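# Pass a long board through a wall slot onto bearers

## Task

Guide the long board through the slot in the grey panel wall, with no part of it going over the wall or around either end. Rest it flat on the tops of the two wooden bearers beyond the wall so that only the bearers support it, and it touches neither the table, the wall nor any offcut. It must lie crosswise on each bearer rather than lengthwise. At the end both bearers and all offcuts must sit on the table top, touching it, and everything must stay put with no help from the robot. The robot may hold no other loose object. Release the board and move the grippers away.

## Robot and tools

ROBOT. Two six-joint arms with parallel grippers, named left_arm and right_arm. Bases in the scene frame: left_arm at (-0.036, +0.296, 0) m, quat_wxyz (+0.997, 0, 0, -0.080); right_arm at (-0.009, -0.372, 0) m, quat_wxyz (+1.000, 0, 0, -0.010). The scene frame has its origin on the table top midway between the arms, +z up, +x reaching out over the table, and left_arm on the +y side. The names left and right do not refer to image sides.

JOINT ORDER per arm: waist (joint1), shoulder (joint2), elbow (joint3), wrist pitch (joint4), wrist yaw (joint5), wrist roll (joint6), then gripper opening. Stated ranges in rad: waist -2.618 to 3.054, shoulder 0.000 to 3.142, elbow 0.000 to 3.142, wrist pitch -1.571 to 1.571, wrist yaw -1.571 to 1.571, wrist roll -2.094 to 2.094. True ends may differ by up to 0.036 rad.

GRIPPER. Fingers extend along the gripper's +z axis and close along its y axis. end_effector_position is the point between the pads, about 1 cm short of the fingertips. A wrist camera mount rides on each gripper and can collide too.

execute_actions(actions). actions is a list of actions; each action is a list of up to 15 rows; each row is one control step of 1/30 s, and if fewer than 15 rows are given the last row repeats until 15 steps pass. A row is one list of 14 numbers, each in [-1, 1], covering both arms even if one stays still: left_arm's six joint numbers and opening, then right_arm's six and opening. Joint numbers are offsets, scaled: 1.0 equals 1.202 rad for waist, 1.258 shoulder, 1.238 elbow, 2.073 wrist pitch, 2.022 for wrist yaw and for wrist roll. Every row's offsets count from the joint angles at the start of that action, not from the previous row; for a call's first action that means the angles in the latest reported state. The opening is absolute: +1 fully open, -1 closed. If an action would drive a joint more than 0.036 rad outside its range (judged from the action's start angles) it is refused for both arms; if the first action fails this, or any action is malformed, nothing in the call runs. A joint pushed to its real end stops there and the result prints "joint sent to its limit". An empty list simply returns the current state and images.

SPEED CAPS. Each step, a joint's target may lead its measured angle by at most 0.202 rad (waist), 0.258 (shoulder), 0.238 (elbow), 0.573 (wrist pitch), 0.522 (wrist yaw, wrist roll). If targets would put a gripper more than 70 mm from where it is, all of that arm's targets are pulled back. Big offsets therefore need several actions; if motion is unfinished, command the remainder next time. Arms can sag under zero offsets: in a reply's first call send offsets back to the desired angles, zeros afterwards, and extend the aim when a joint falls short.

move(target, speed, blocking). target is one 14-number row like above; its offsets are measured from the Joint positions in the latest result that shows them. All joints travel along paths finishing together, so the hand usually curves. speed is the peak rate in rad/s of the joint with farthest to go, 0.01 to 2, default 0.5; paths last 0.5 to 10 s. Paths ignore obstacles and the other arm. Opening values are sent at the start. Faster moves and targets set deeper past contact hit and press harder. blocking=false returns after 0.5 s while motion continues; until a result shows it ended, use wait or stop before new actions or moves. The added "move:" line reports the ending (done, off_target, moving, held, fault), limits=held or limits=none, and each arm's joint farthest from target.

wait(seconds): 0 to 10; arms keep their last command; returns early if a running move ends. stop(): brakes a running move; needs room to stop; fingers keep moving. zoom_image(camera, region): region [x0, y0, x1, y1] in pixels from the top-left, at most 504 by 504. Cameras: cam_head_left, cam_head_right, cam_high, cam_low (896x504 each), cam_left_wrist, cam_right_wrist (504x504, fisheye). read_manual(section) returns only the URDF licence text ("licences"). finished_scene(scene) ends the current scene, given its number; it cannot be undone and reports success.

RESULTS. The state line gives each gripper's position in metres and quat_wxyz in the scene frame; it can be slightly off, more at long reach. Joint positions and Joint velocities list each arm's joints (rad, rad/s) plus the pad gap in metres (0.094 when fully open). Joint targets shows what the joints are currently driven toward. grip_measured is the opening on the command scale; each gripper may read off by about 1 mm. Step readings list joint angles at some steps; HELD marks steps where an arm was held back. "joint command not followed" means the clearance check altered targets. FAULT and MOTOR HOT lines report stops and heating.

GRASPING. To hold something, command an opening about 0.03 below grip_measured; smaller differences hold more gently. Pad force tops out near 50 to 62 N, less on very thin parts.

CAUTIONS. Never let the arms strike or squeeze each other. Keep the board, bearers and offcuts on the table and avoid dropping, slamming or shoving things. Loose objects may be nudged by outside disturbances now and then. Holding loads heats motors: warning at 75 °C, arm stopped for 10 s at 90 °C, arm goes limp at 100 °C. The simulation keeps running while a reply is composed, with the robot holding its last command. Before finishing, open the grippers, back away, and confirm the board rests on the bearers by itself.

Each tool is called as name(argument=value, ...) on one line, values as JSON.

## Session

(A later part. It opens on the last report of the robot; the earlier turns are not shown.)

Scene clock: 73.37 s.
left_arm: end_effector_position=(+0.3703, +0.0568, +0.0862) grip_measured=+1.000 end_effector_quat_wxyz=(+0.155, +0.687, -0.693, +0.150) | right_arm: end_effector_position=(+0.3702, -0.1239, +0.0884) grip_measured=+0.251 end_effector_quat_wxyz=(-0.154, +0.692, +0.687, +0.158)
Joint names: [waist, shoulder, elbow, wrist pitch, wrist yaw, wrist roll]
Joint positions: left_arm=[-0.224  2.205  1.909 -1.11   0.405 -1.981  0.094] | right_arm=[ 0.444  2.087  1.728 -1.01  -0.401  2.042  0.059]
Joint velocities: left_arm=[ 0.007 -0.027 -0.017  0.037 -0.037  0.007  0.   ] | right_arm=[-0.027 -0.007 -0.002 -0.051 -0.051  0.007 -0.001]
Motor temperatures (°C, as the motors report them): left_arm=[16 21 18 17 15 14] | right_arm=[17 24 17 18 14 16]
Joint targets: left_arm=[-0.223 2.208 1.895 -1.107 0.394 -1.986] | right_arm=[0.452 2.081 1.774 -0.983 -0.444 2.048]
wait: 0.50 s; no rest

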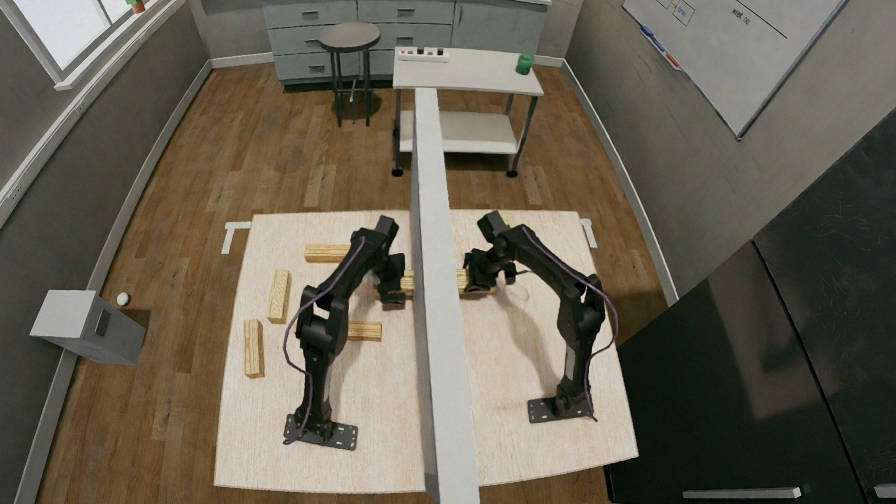

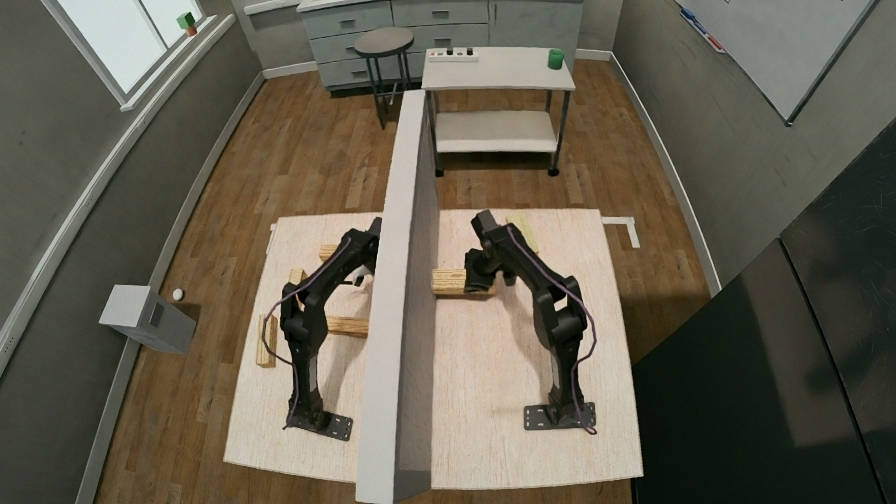

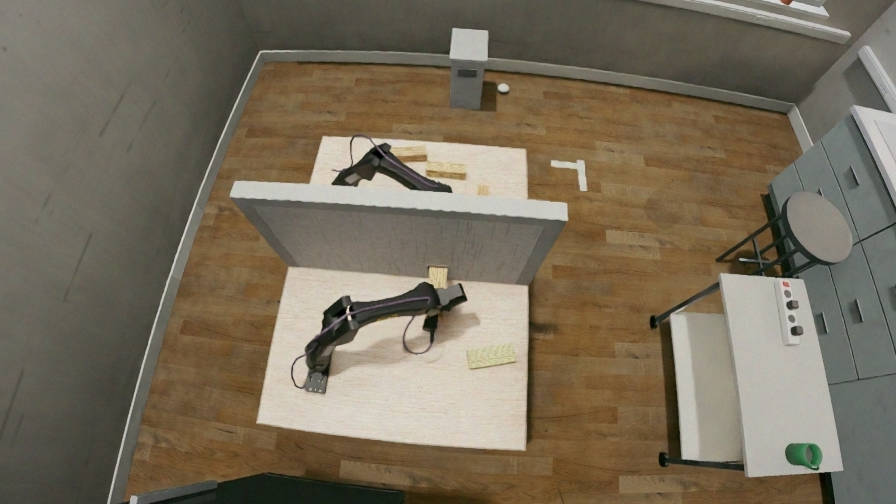

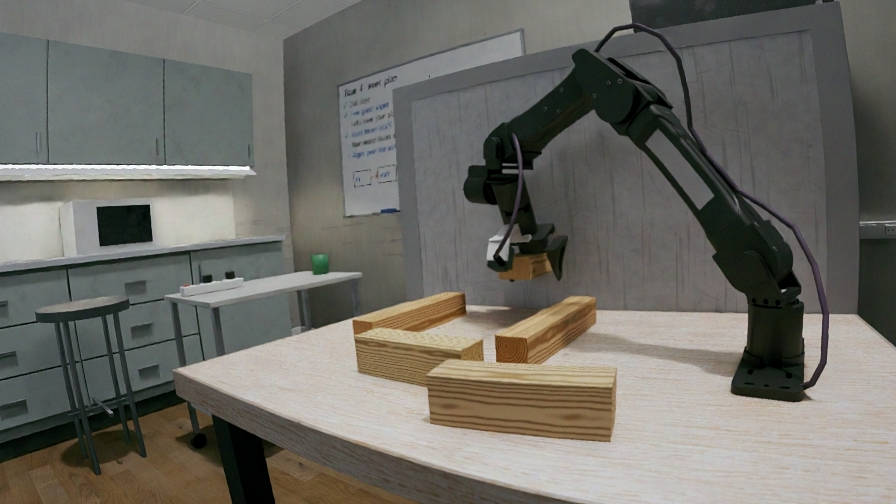

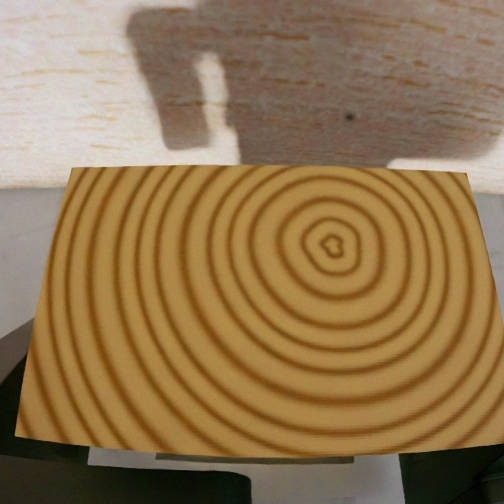

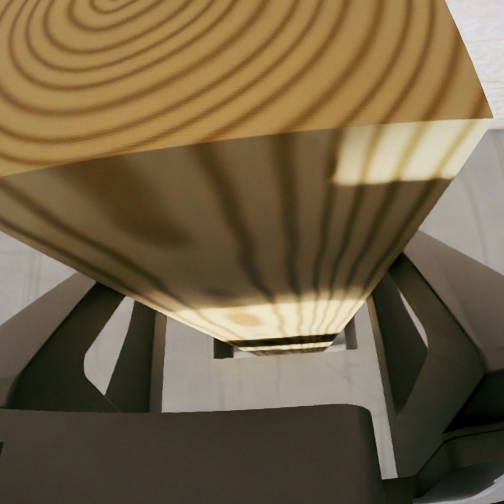

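execute_actions(actions=[[[0.0022,0.0035,0.0243,-0.0042,-0.0051,-0.0019,1, 0.0067,-0.0048,0.0372,0.0130,-0.0213,0.0030,0.0],
[0.0039,0.0048,0.0342,-0.0091,-0.0048,-0.0011,1, 0.0067,-0.0048,0.0372,0.0130,-0.0213,0.0030,0.0],
[0.0058,0.0063,0.0449,-0.0145,-0.0044,-0.0002,1, 0.0067,-0.0048,0.0372,0.0130,-0.0213,0.0030,0.0],
[0.0077,0.0077,0.0556,-0.0199,-0.0040,0.0006,1, 0.0067,-0.0048,0.0372,0.0130,-0.0213,0.0030,0.0],
[0.0095,0.0091,0.0663,-0.0253,-0.0036,0.0015,1, 0.0067,-0.0048,0.0372,0.0130,-0.0213,0.0030,0.0],
[0.0112,0.0104,0.0762,-0.0303,-0.0033,0.0022,1, 0.0067,-0.0048,0.0372,0.0130,-0.0213,0.0030,0.0],
[0.0128,0.0116,0.0853,-0.0349,-0.0030,0.0030,1, 0.0067,-0.0048,0.0372,0.0130,-0.0213,0.0030,0.0],
[0.0140,0.0125,0.0919,-0.0382,-0.0027,0.0035,1, 0.0067,-0.0048,0.0372,0.0130,-0.0213,0.0030,0.0],
[0.0147,0.0131,0.0960,-0.0403,-0.0026,0.0038,1, 0.0067,-0.0048,0.0372,0.0130,-0.0213,0.0030,0.0],
[0.0151,0.0134,0.0985,-0.0415,-0.0025,0.0040,1, 0.0067,-0.0048,0.0372,0.0130,-0.0213,0.0030,0.0]]])

wait(seconds=0.4)

zoom_image(camera="cam_low", region=[430, 180, 630, 310])

Scene clock: 75.00 s.
left_arm: end_effector_position=(+0.3823, +0.0582, +0.1092) grip_measured=+1.000 end_effector_quat_wxyz=(+0.147, +0.687, -0.692, +0.167) | right_arm: end_effector_position=(+0.3702, -0.1239, +0.0884) grip_measured=+0.251 end_effector_quat_wxyz=(-0.155, +0.692, +0.687, +0.158)
Joint names: [waist, shoulder, elbow, wrist pitch, wrist yaw, wrist roll]
Joint positions: left_arm=[-0.212  2.211  2.004 -1.164  0.404 -1.978  0.094] | right_arm=[ 0.444  2.087  1.728 -1.01  -0.401  2.042  0.059]
Joint velocities: left_arm=[ 0.017  0.007  0.012 -0.11   0.022 -0.007  0.   ] | right_arm=[ 0.007  0.017 -0.022 -0.081 -0.081 -0.007  0.001]
Motor temperatures (°C, as the motors report them): left_arm=[16 21 18 17 15 14] | right_arm=[17 24 17 18 14 16]
Joint targets: left_arm=[-0.206 2.222 2.031 -1.196 0.400 -1.973] | right_arm=[0.452 2.081 1.774 -0.983 -0.444 2.048]
Step readings (joint positions):
0: left_arm=[-0.224 2.205 1.909 -1.109 0.404 -1.981] | right_arm=[0.444 2.087 1.728 -1.010 -0.401 2.042]
1: left_arm=[-0.224 2.205 1.909 -1.109 0.404 -1.981] | right_arm=[0.444 2.087 1.728 -1.010 -0.401 2.042]
2: left_arm=[-0.224 2.205 1.909 -1.109 0.404 -1.981] | right_arm=[0.444 2.087 1.728 -1.010 -0.401 2.042]
4: left_arm=[-0.224 2.208 1.922 -1.119 0.404 -1.981] | right_arm=[0.444 2.087 1.728 -1.010 -0.401 2.042]
8: left_arm=[-0.222 2.211 1.973 -1.142 0.404 -1.980] | right_arm=[0.444 2.087 1.728 -1.010 -0.401 2.042]
15: Joint positions above

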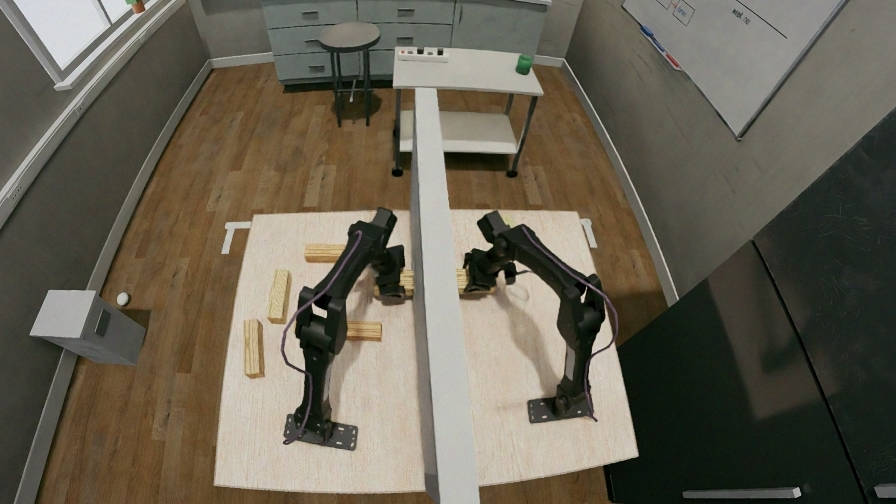

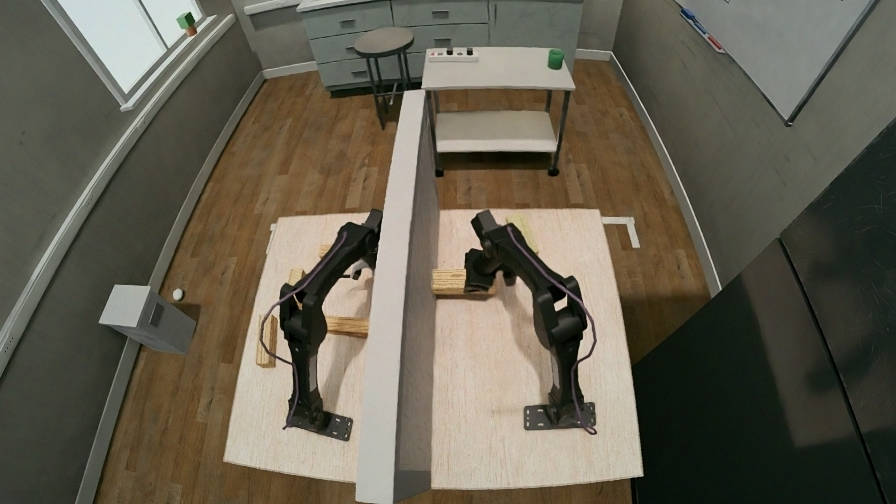

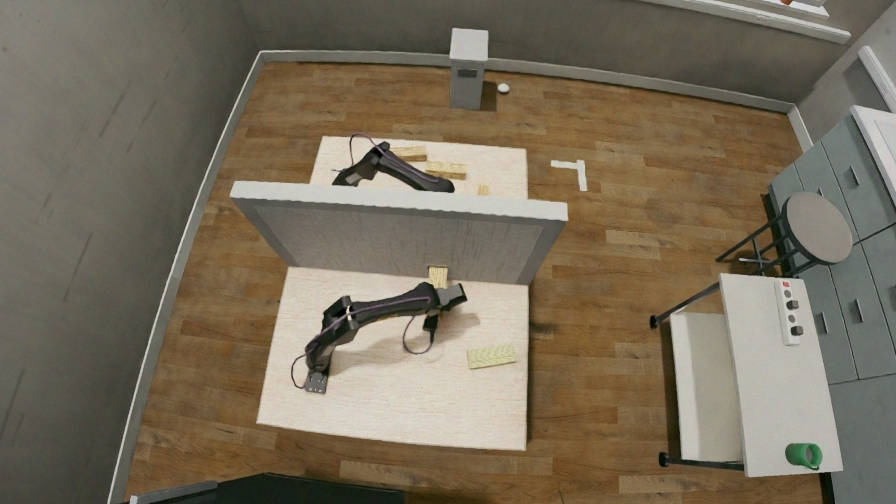

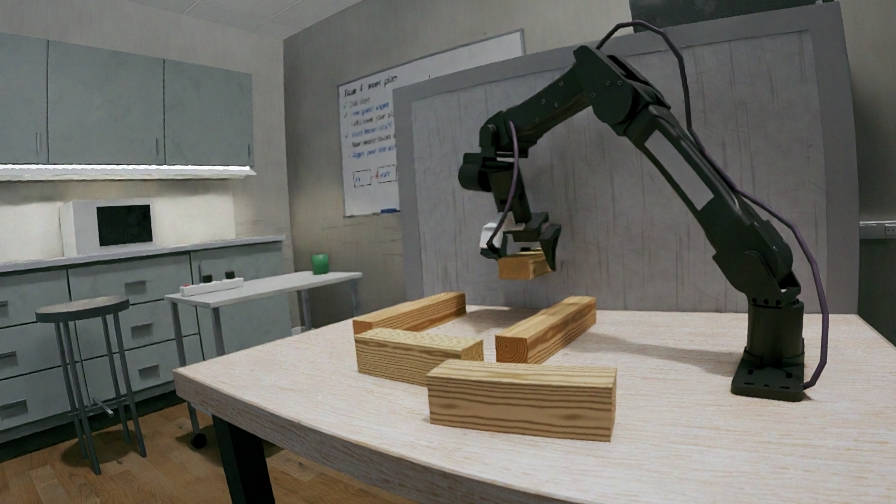

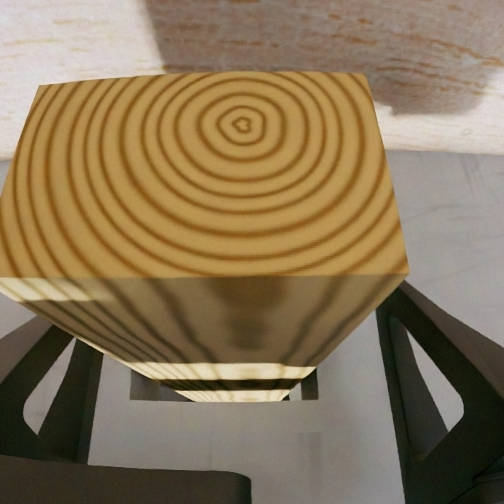

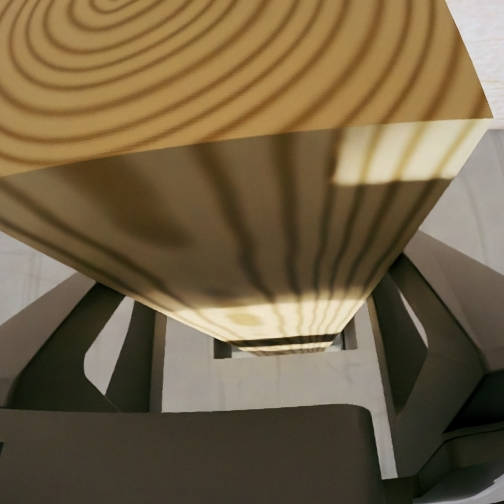

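Scene clock: 75.40 s.
left_arm: end_effector_position=(+0.3800, +0.0591, +0.1087) grip_measured=+1.000 end_effector_quat_wxyz=(+0.149, +0.688, -0.691, +0.163) | right_arm: end_effector_position=(+0.3702, -0.1239, +0.0884) grip_measured=+0.251 end_effector_quat_wxyz=(-0.155, +0.692, +0.687, +0.158)
Joint names: [waist, shoulder, elbow, wrist pitch, wrist yaw, wrist roll]
Joint positions: left_arm=[-0.212  2.211  2.004 -1.174  0.404 -1.977  0.094] | right_arm=[ 0.444  2.087  1.728 -1.01  -0.401  2.042  0.059]
Joint velocities: left_arm=[-0.002 -0.012  0.007 -0.037 -0.022 -0.037  0.   ] | right_arm=[-0.002  0.022 -0.012 -0.037  0.022 -0.007  0.   ]
Motor temperatures (°C, as the motors report them): left_arm=[16 21 18 17 15 14] | right_arm=[17 24 17 18 14 16]
Joint targets: left_arm=[-0.206 2.222 2.031 -1.196 0.400 -1.972] | right_arm=[0.452 2.081 1.774 -0.983 -0.444 2.048]
wait: 0.40 s; at rest by 0.37 s

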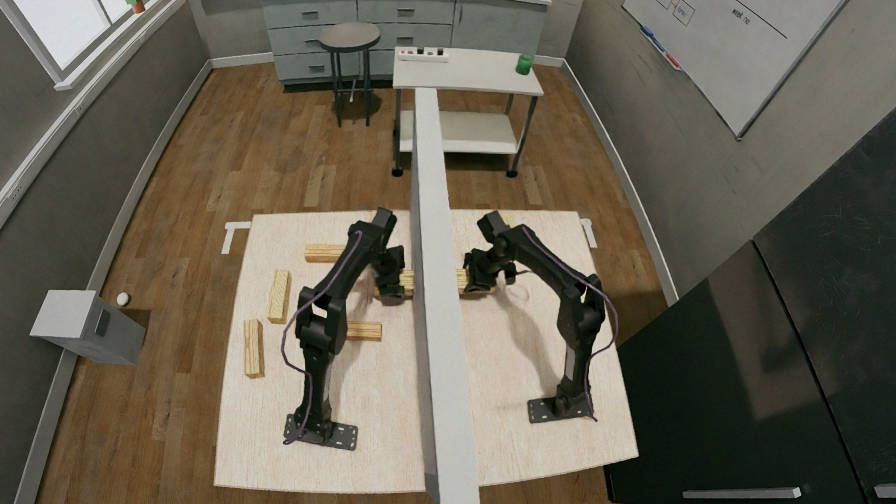

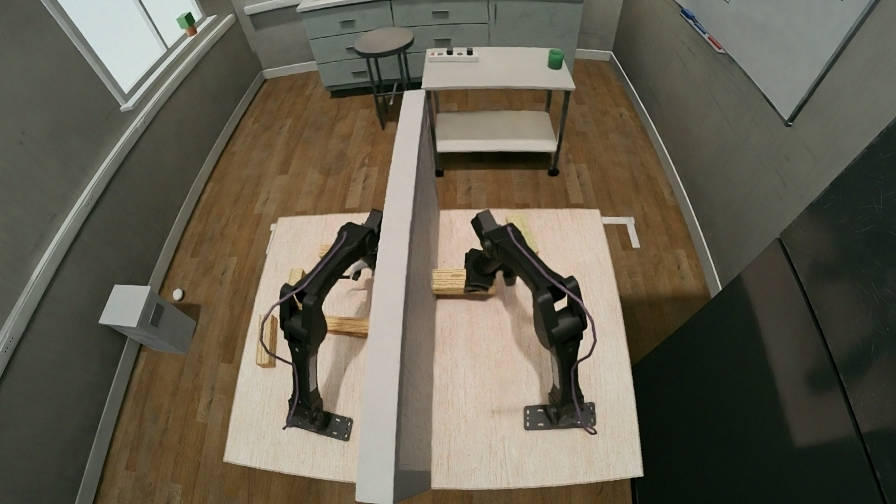

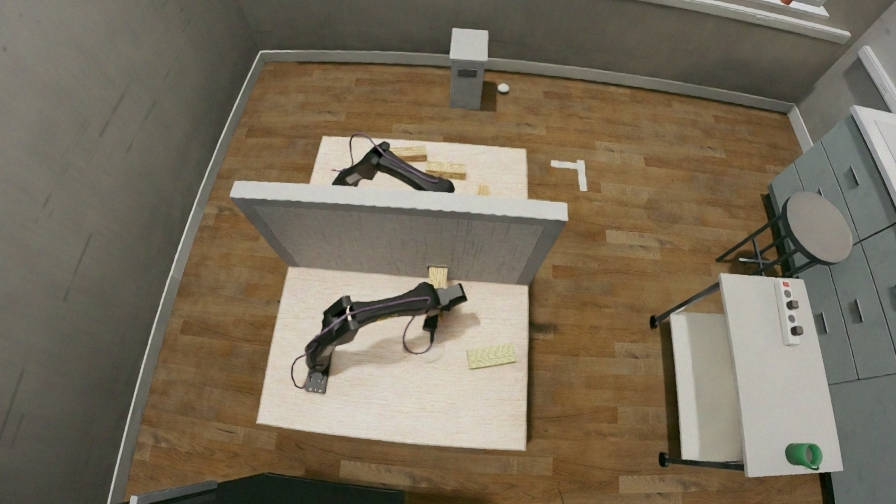

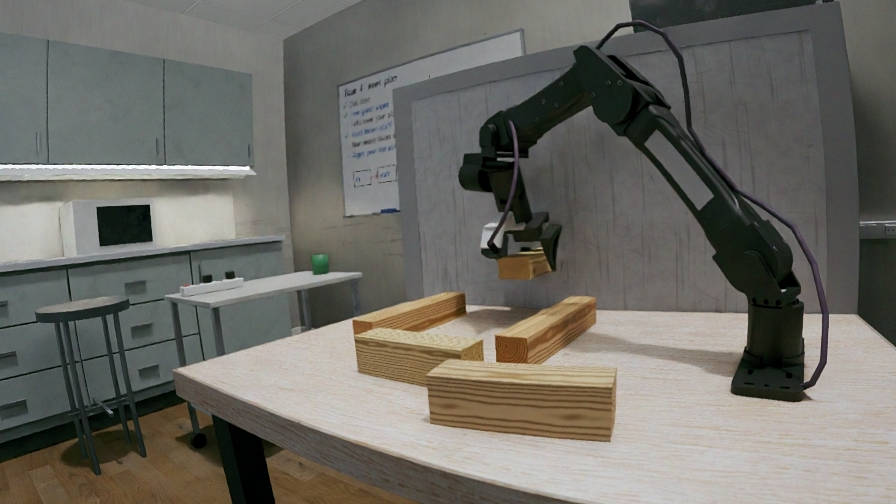

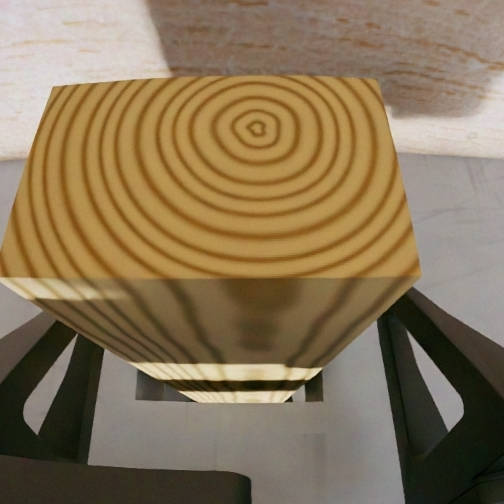

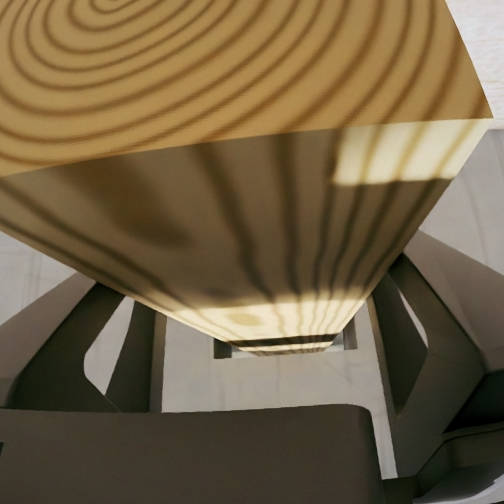

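Region (430, 180, 630, 310) of cam_low's 896x504 image, scaled by 2.520, with more detail than that image has; it fills the top 328 rows of this view, and the rest is white.

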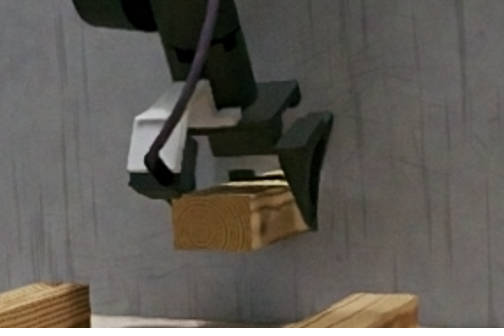

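execute_actions(actions=[])

Scene clock: 76.03 s.
left_arm: end_effector_position=(+0.3799, +0.0592, +0.1087) grip_measured=+1.000 end_effector_quat_wxyz=(+0.149, +0.688, -0.691, +0.162) | right_arm: end_effector_position=(+0.3702, -0.1239, +0.0884) grip_measured=+0.251 end_effector_quat_wxyz=(-0.155, +0.692, +0.687, +0.158)
Joint names: [waist, shoulder, elbow, wrist pitch, wrist yaw, wrist roll]
Joint positions: left_arm=[-0.212  2.211  2.004 -1.175  0.404 -1.977  0.094] | right_arm=[ 0.444  2.087  1.728 -1.01  -0.401  2.042  0.059]
Joint velocities: left_arm=[-0.007  0.007  0.007 -0.037 -0.007 -0.007  0.   ] | right_arm=[-0.012 -0.002 -0.012 -0.022  0.051  0.051 -0.001]
Motor temperatures (°C, as the motors report them): left_arm=[16 21 18 17 15 14] | right_arm=[17 24 17 18 14 16]
Joint targets: left_arm=[-0.206 2.222 2.031 -1.196 0.400 -1.972] | right_arm=[0.452 2.081 1.774 -0.983 -0.444 2.048]

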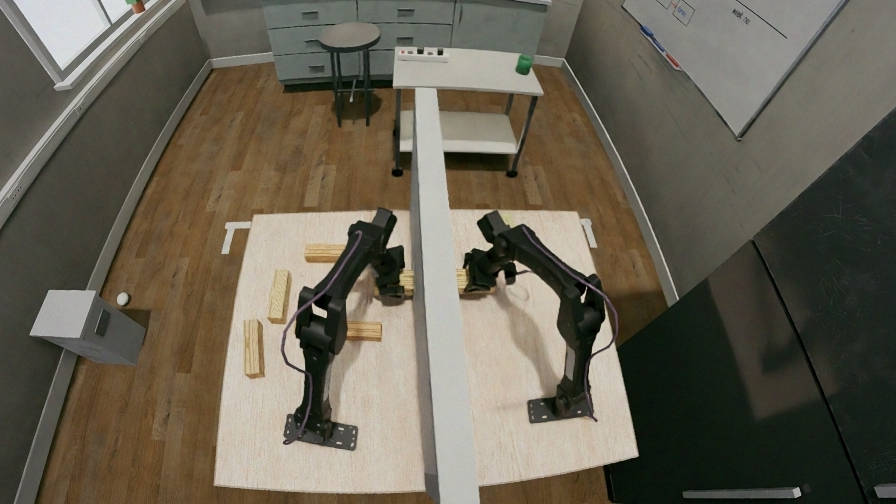

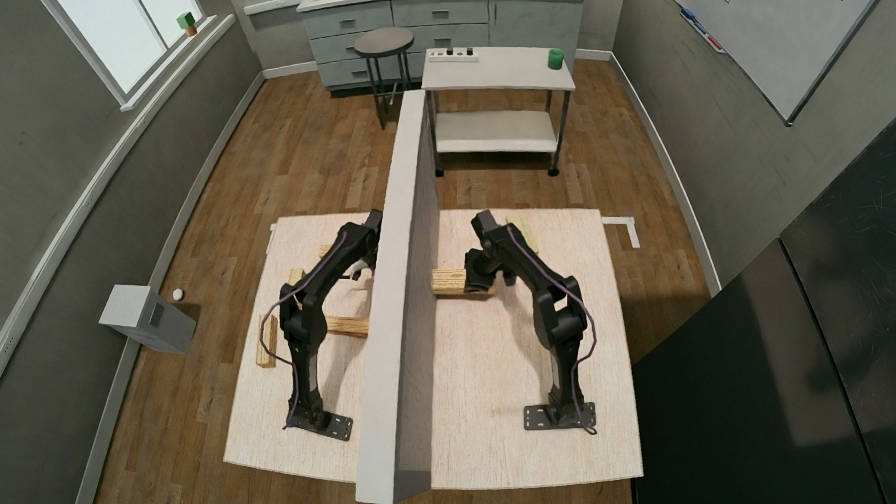

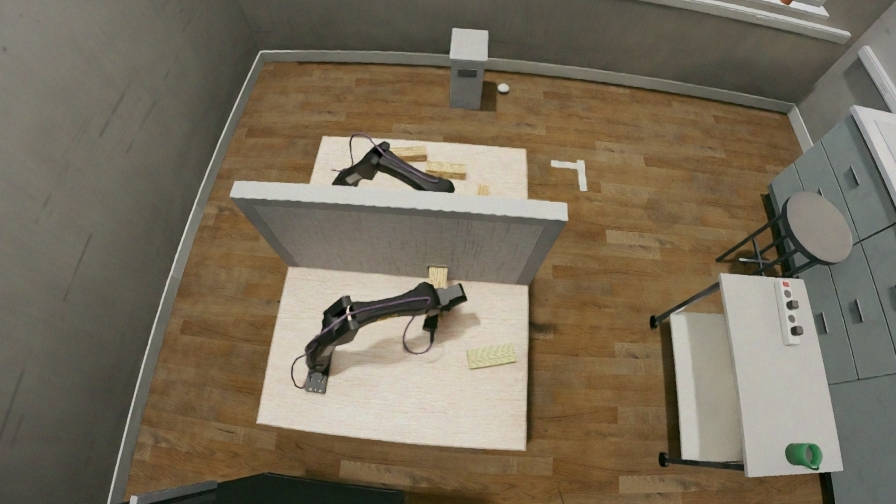

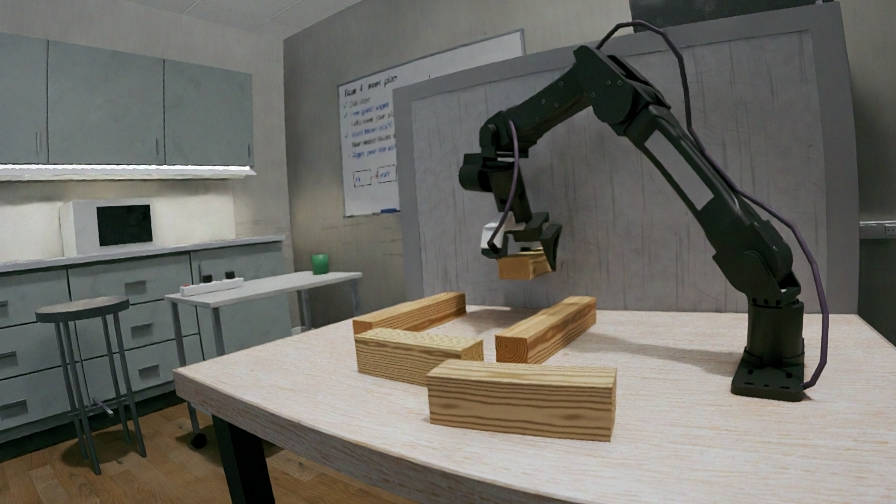

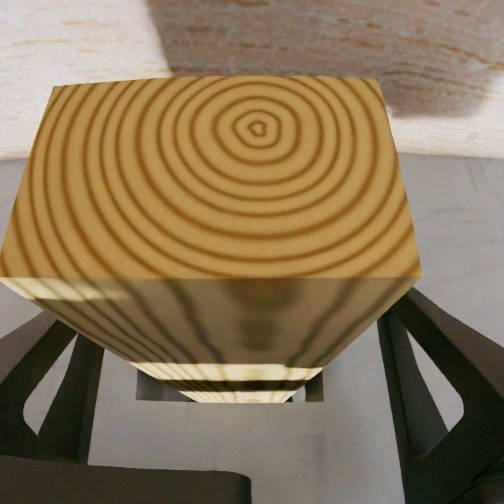

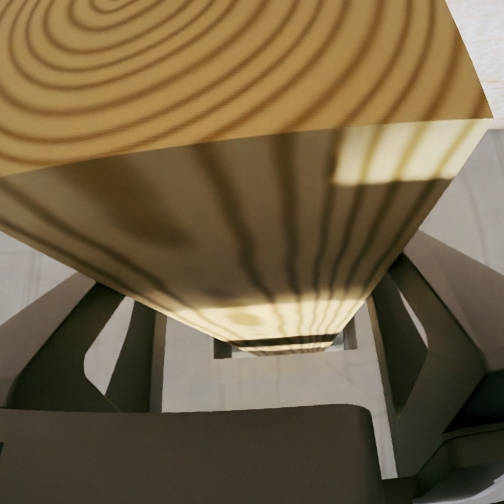

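execute_actions(actions=[[[0.0050,0.0087,0.0218,-0.0110,-0.0020,0.0025,0.9,0.0067,-0.0048,0.0372,0.0130,-0.0213,0.0030,0.0],[0.0050,0.0087,0.0218,-0.0120,-0.0020,0.0025,0.8,0.0067,-0.0048,0.0372,0.0130,-0.0213,0.0030,0.0],[0.0050,0.0087,0.0218,-0.0130,-0.0020,0.0025,0.7,0.0067,-0.0048,0.0372,0.0130,-0.0213,0.0030,0.0],[0.0050,0.0087,0.0218,-0.0140,-0.0020,0.0025,0.6,0.0067,-0.0048,0.0372,0.0130,-0.0213,0.0030,0.0],[0.0050,0.0087,0.0218,-0.0150,-0.0020,0.0025,0.55,0.0067,-0.0048,0.0372,0.0130,-0.0213,0.0030,0.0],[0.0050,0.0087,0.0218,-0.0160,-0.0020,0.0025,0.5,0.0067,-0.0048,0.0372,0.0130,-0.0213,0.0030,0.0],[0.0050,0.0087,0.0218,-0.0170,-0.0020,0.0025,0.45,0.0067,-0.0048,0.0372,0.0130,-0.0213,0.0030,0.0],[0.0050,0.0087,0.0218,-0.0178,-0.0020,0.0025,0.42,0.0067,-0.0048,0.0372,0.0130,-0.0213,0.0030,0.0]]])

wait(seconds=0.3)

Scene clock: 76.90 s.
left_arm: end_effector_position=(+0.3768, +0.0604, +0.1081) grip_measured=+0.421 end_effector_quat_wxyz=(+0.152, +0.689, -0.691, +0.156) | right_arm: end_effector_position=(+0.3702, -0.1239, +0.0884) grip_measured=+0.251 end_effector_quat_wxyz=(-0.155, +0.692, +0.687, +0.158)
Joint names: [waist, shoulder, elbow, wrist pitch, wrist yaw, wrist roll]
Joint positions: left_arm=[-0.212  2.211  2.004 -1.189  0.404 -1.977  0.067] | right_arm=[ 0.444  2.087  1.728 -1.01  -0.401  2.042  0.059]
Joint velocities: left_arm=[-0.002  0.012 -0.007 -0.007 -0.051 -0.007 -0.001] | right_arm=[ 0.007 -0.007 -0.007 -0.007 -0.007 -0.051 -0.001]
Motor temperatures (°C, as the motors report them): left_arm=[16 21 18 17 15 14] | right_arm=[17 24 17 18 14 16]
Joint targets: left_arm=[-0.206 2.222 2.031 -1.212 0.400 -1.972] | right_arm=[0.452 2.081 1.774 -0.983 -0.444 2.048]
Step readings (joint positions):
0: left_arm=[-0.212 2.211 2.004 -1.175 0.404 -1.977] | right_arm=[0.444 2.087 1.728 -1.010 -0.401 2.042]
1: left_arm=[-0.212 2.211 2.004 -1.175 0.404 -1.977] | right_arm=[0.444 2.087 1.728 -1.010 -0.401 2.042]
2: left_arm=[-0.212 2.211 2.004 -1.176 0.404 -1.977] | right_arm=[0.444 2.087 1.728 -1.010 -0.401 2.042]
4: left_arm=[-0.212 2.211 2.004 -1.177 0.404 -1.977] | right_arm=[0.444 2.087 1.728 -1.010 -0.401 2.042]
8: left_arm=[-0.212 2.211 2.004 -1.184 0.404 -1.977] | right_arm=[0.444 2.087 1.728 -1.010 -0.401 2.042]
15: Joint positions above

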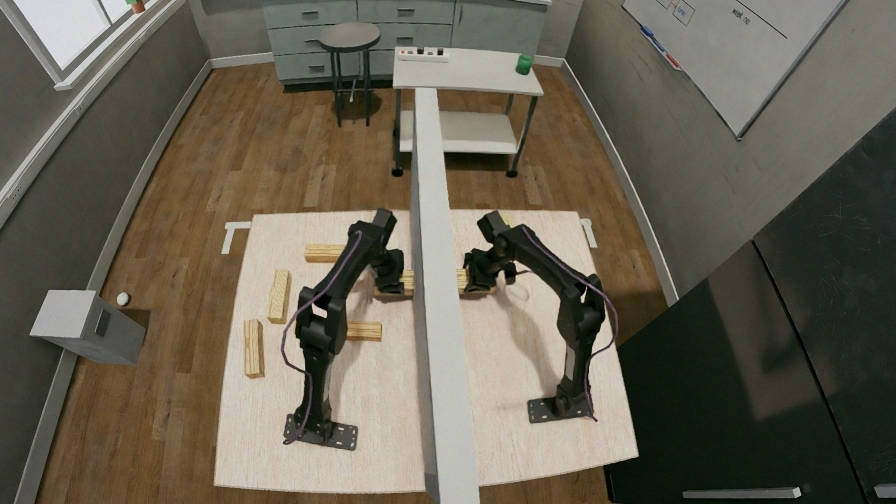

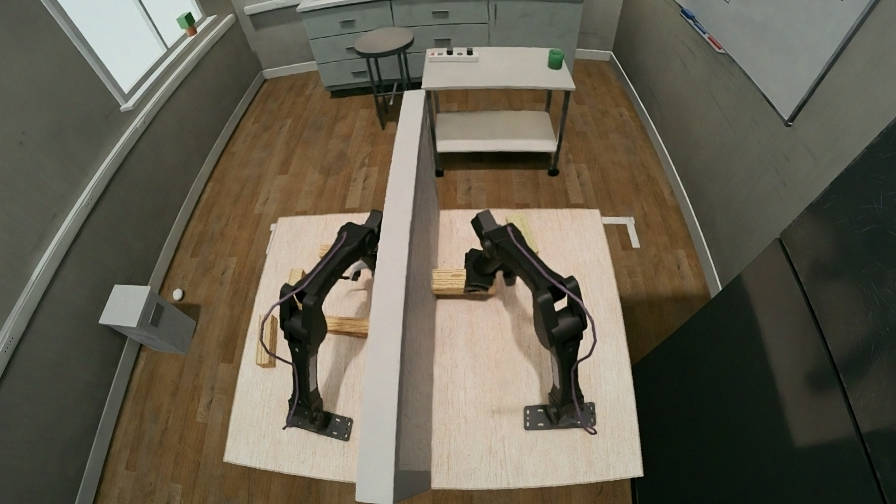

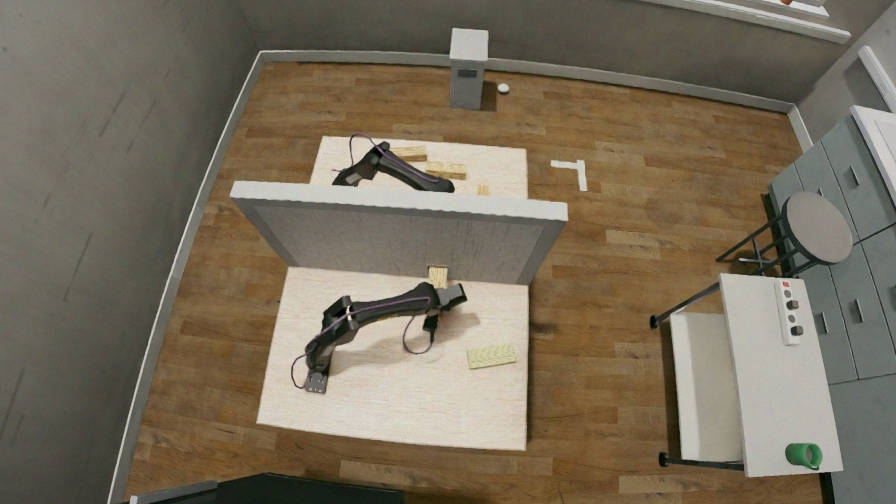

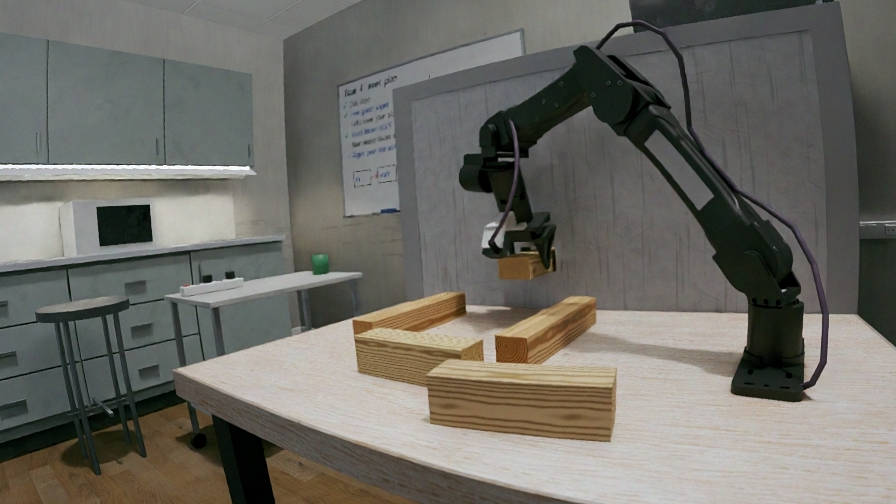

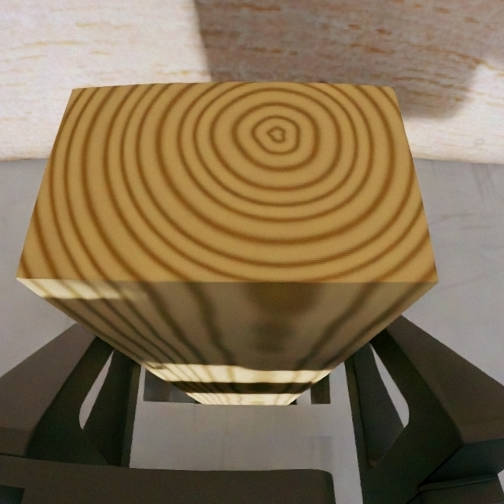

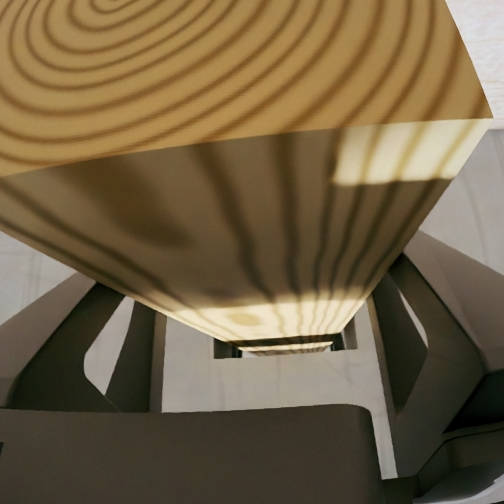

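Scene clock: 77.20 s.
left_arm: end_effector_position=(+0.3766, +0.0605, +0.1080) grip_measured=+0.421 end_effector_quat_wxyz=(+0.152, +0.689, -0.691, +0.155) | right_arm: end_effector_position=(+0.3702, -0.1239, +0.0884) grip_measured=+0.251 end_effector_quat_wxyz=(-0.155, +0.692, +0.687, +0.158)
Joint names: [waist, shoulder, elbow, wrist pitch, wrist yaw, wrist roll]
Joint positions: left_arm=[-0.212  2.211  2.004 -1.19   0.404 -1.977  0.067] | right_arm=[ 0.444  2.087  1.728 -1.01  -0.401  2.042  0.059]
Joint velocities: left_arm=[-0.002 -0.042 -0.022 -0.007 -0.051 -0.037 -0.001] | right_arm=[ 0.022 -0.017 -0.012  0.007  0.007 -0.022 -0.001]
Motor temperatures (°C, as the motors report them): left_arm=[16 21 18 17 15 14] | right_arm=[17 24 17 18 14 16]
Joint targets: left_arm=[-0.206 2.222 2.031 -1.212 0.400 -1.972] | right_arm=[0.452 2.081 1.774 -0.983 -0.444 2.048]
wait: 0.30 s; at rest by 0.17 s

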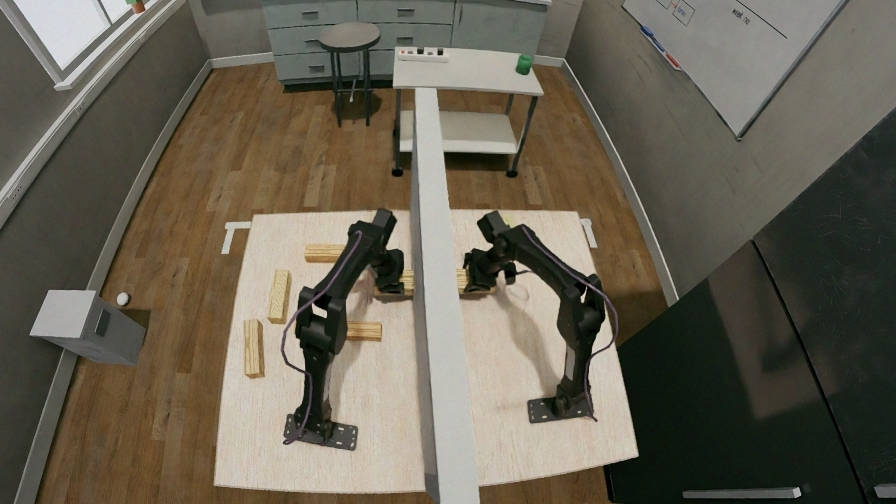

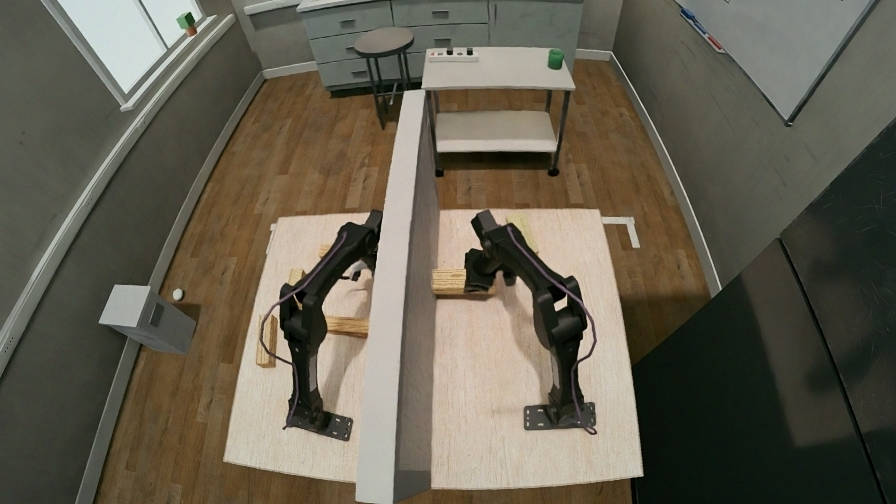

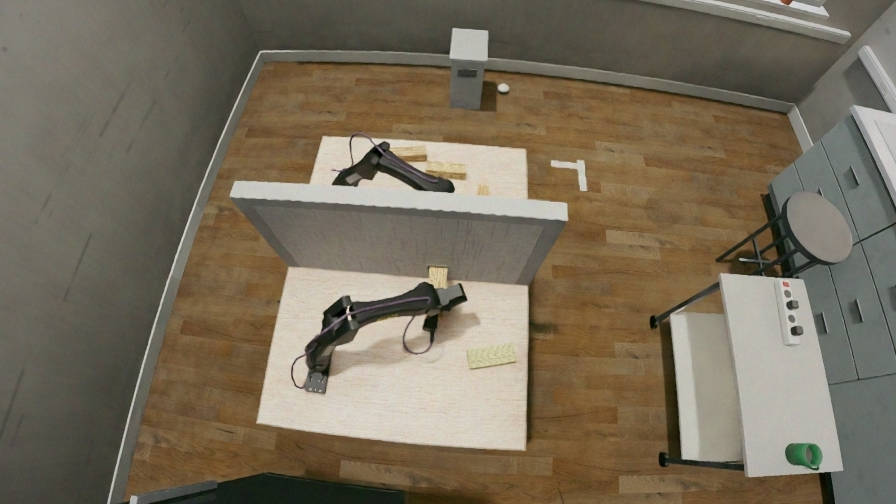

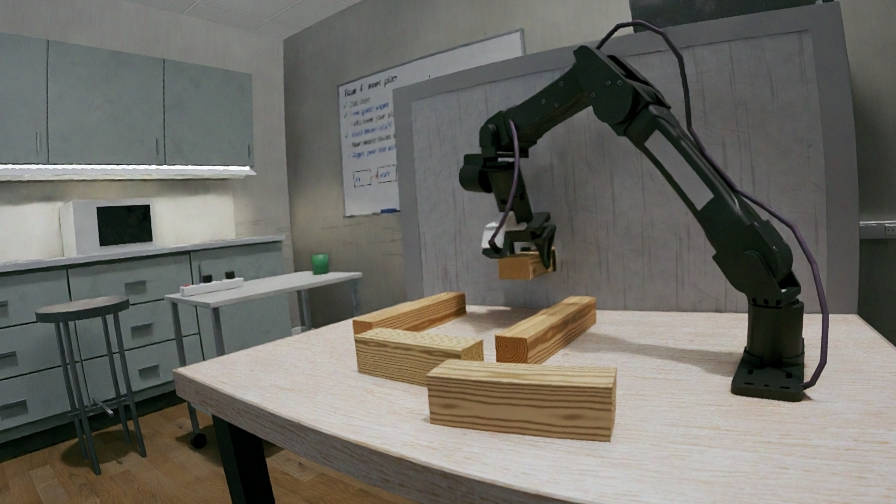

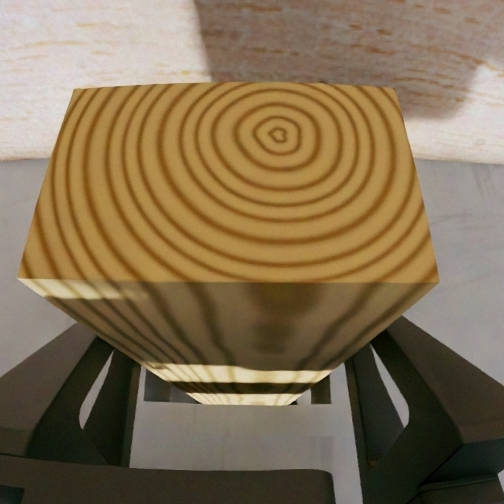

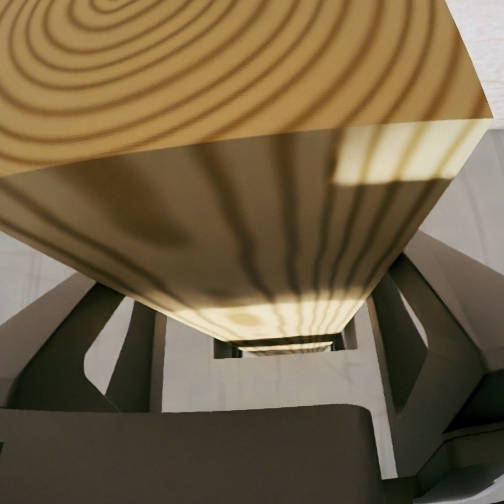

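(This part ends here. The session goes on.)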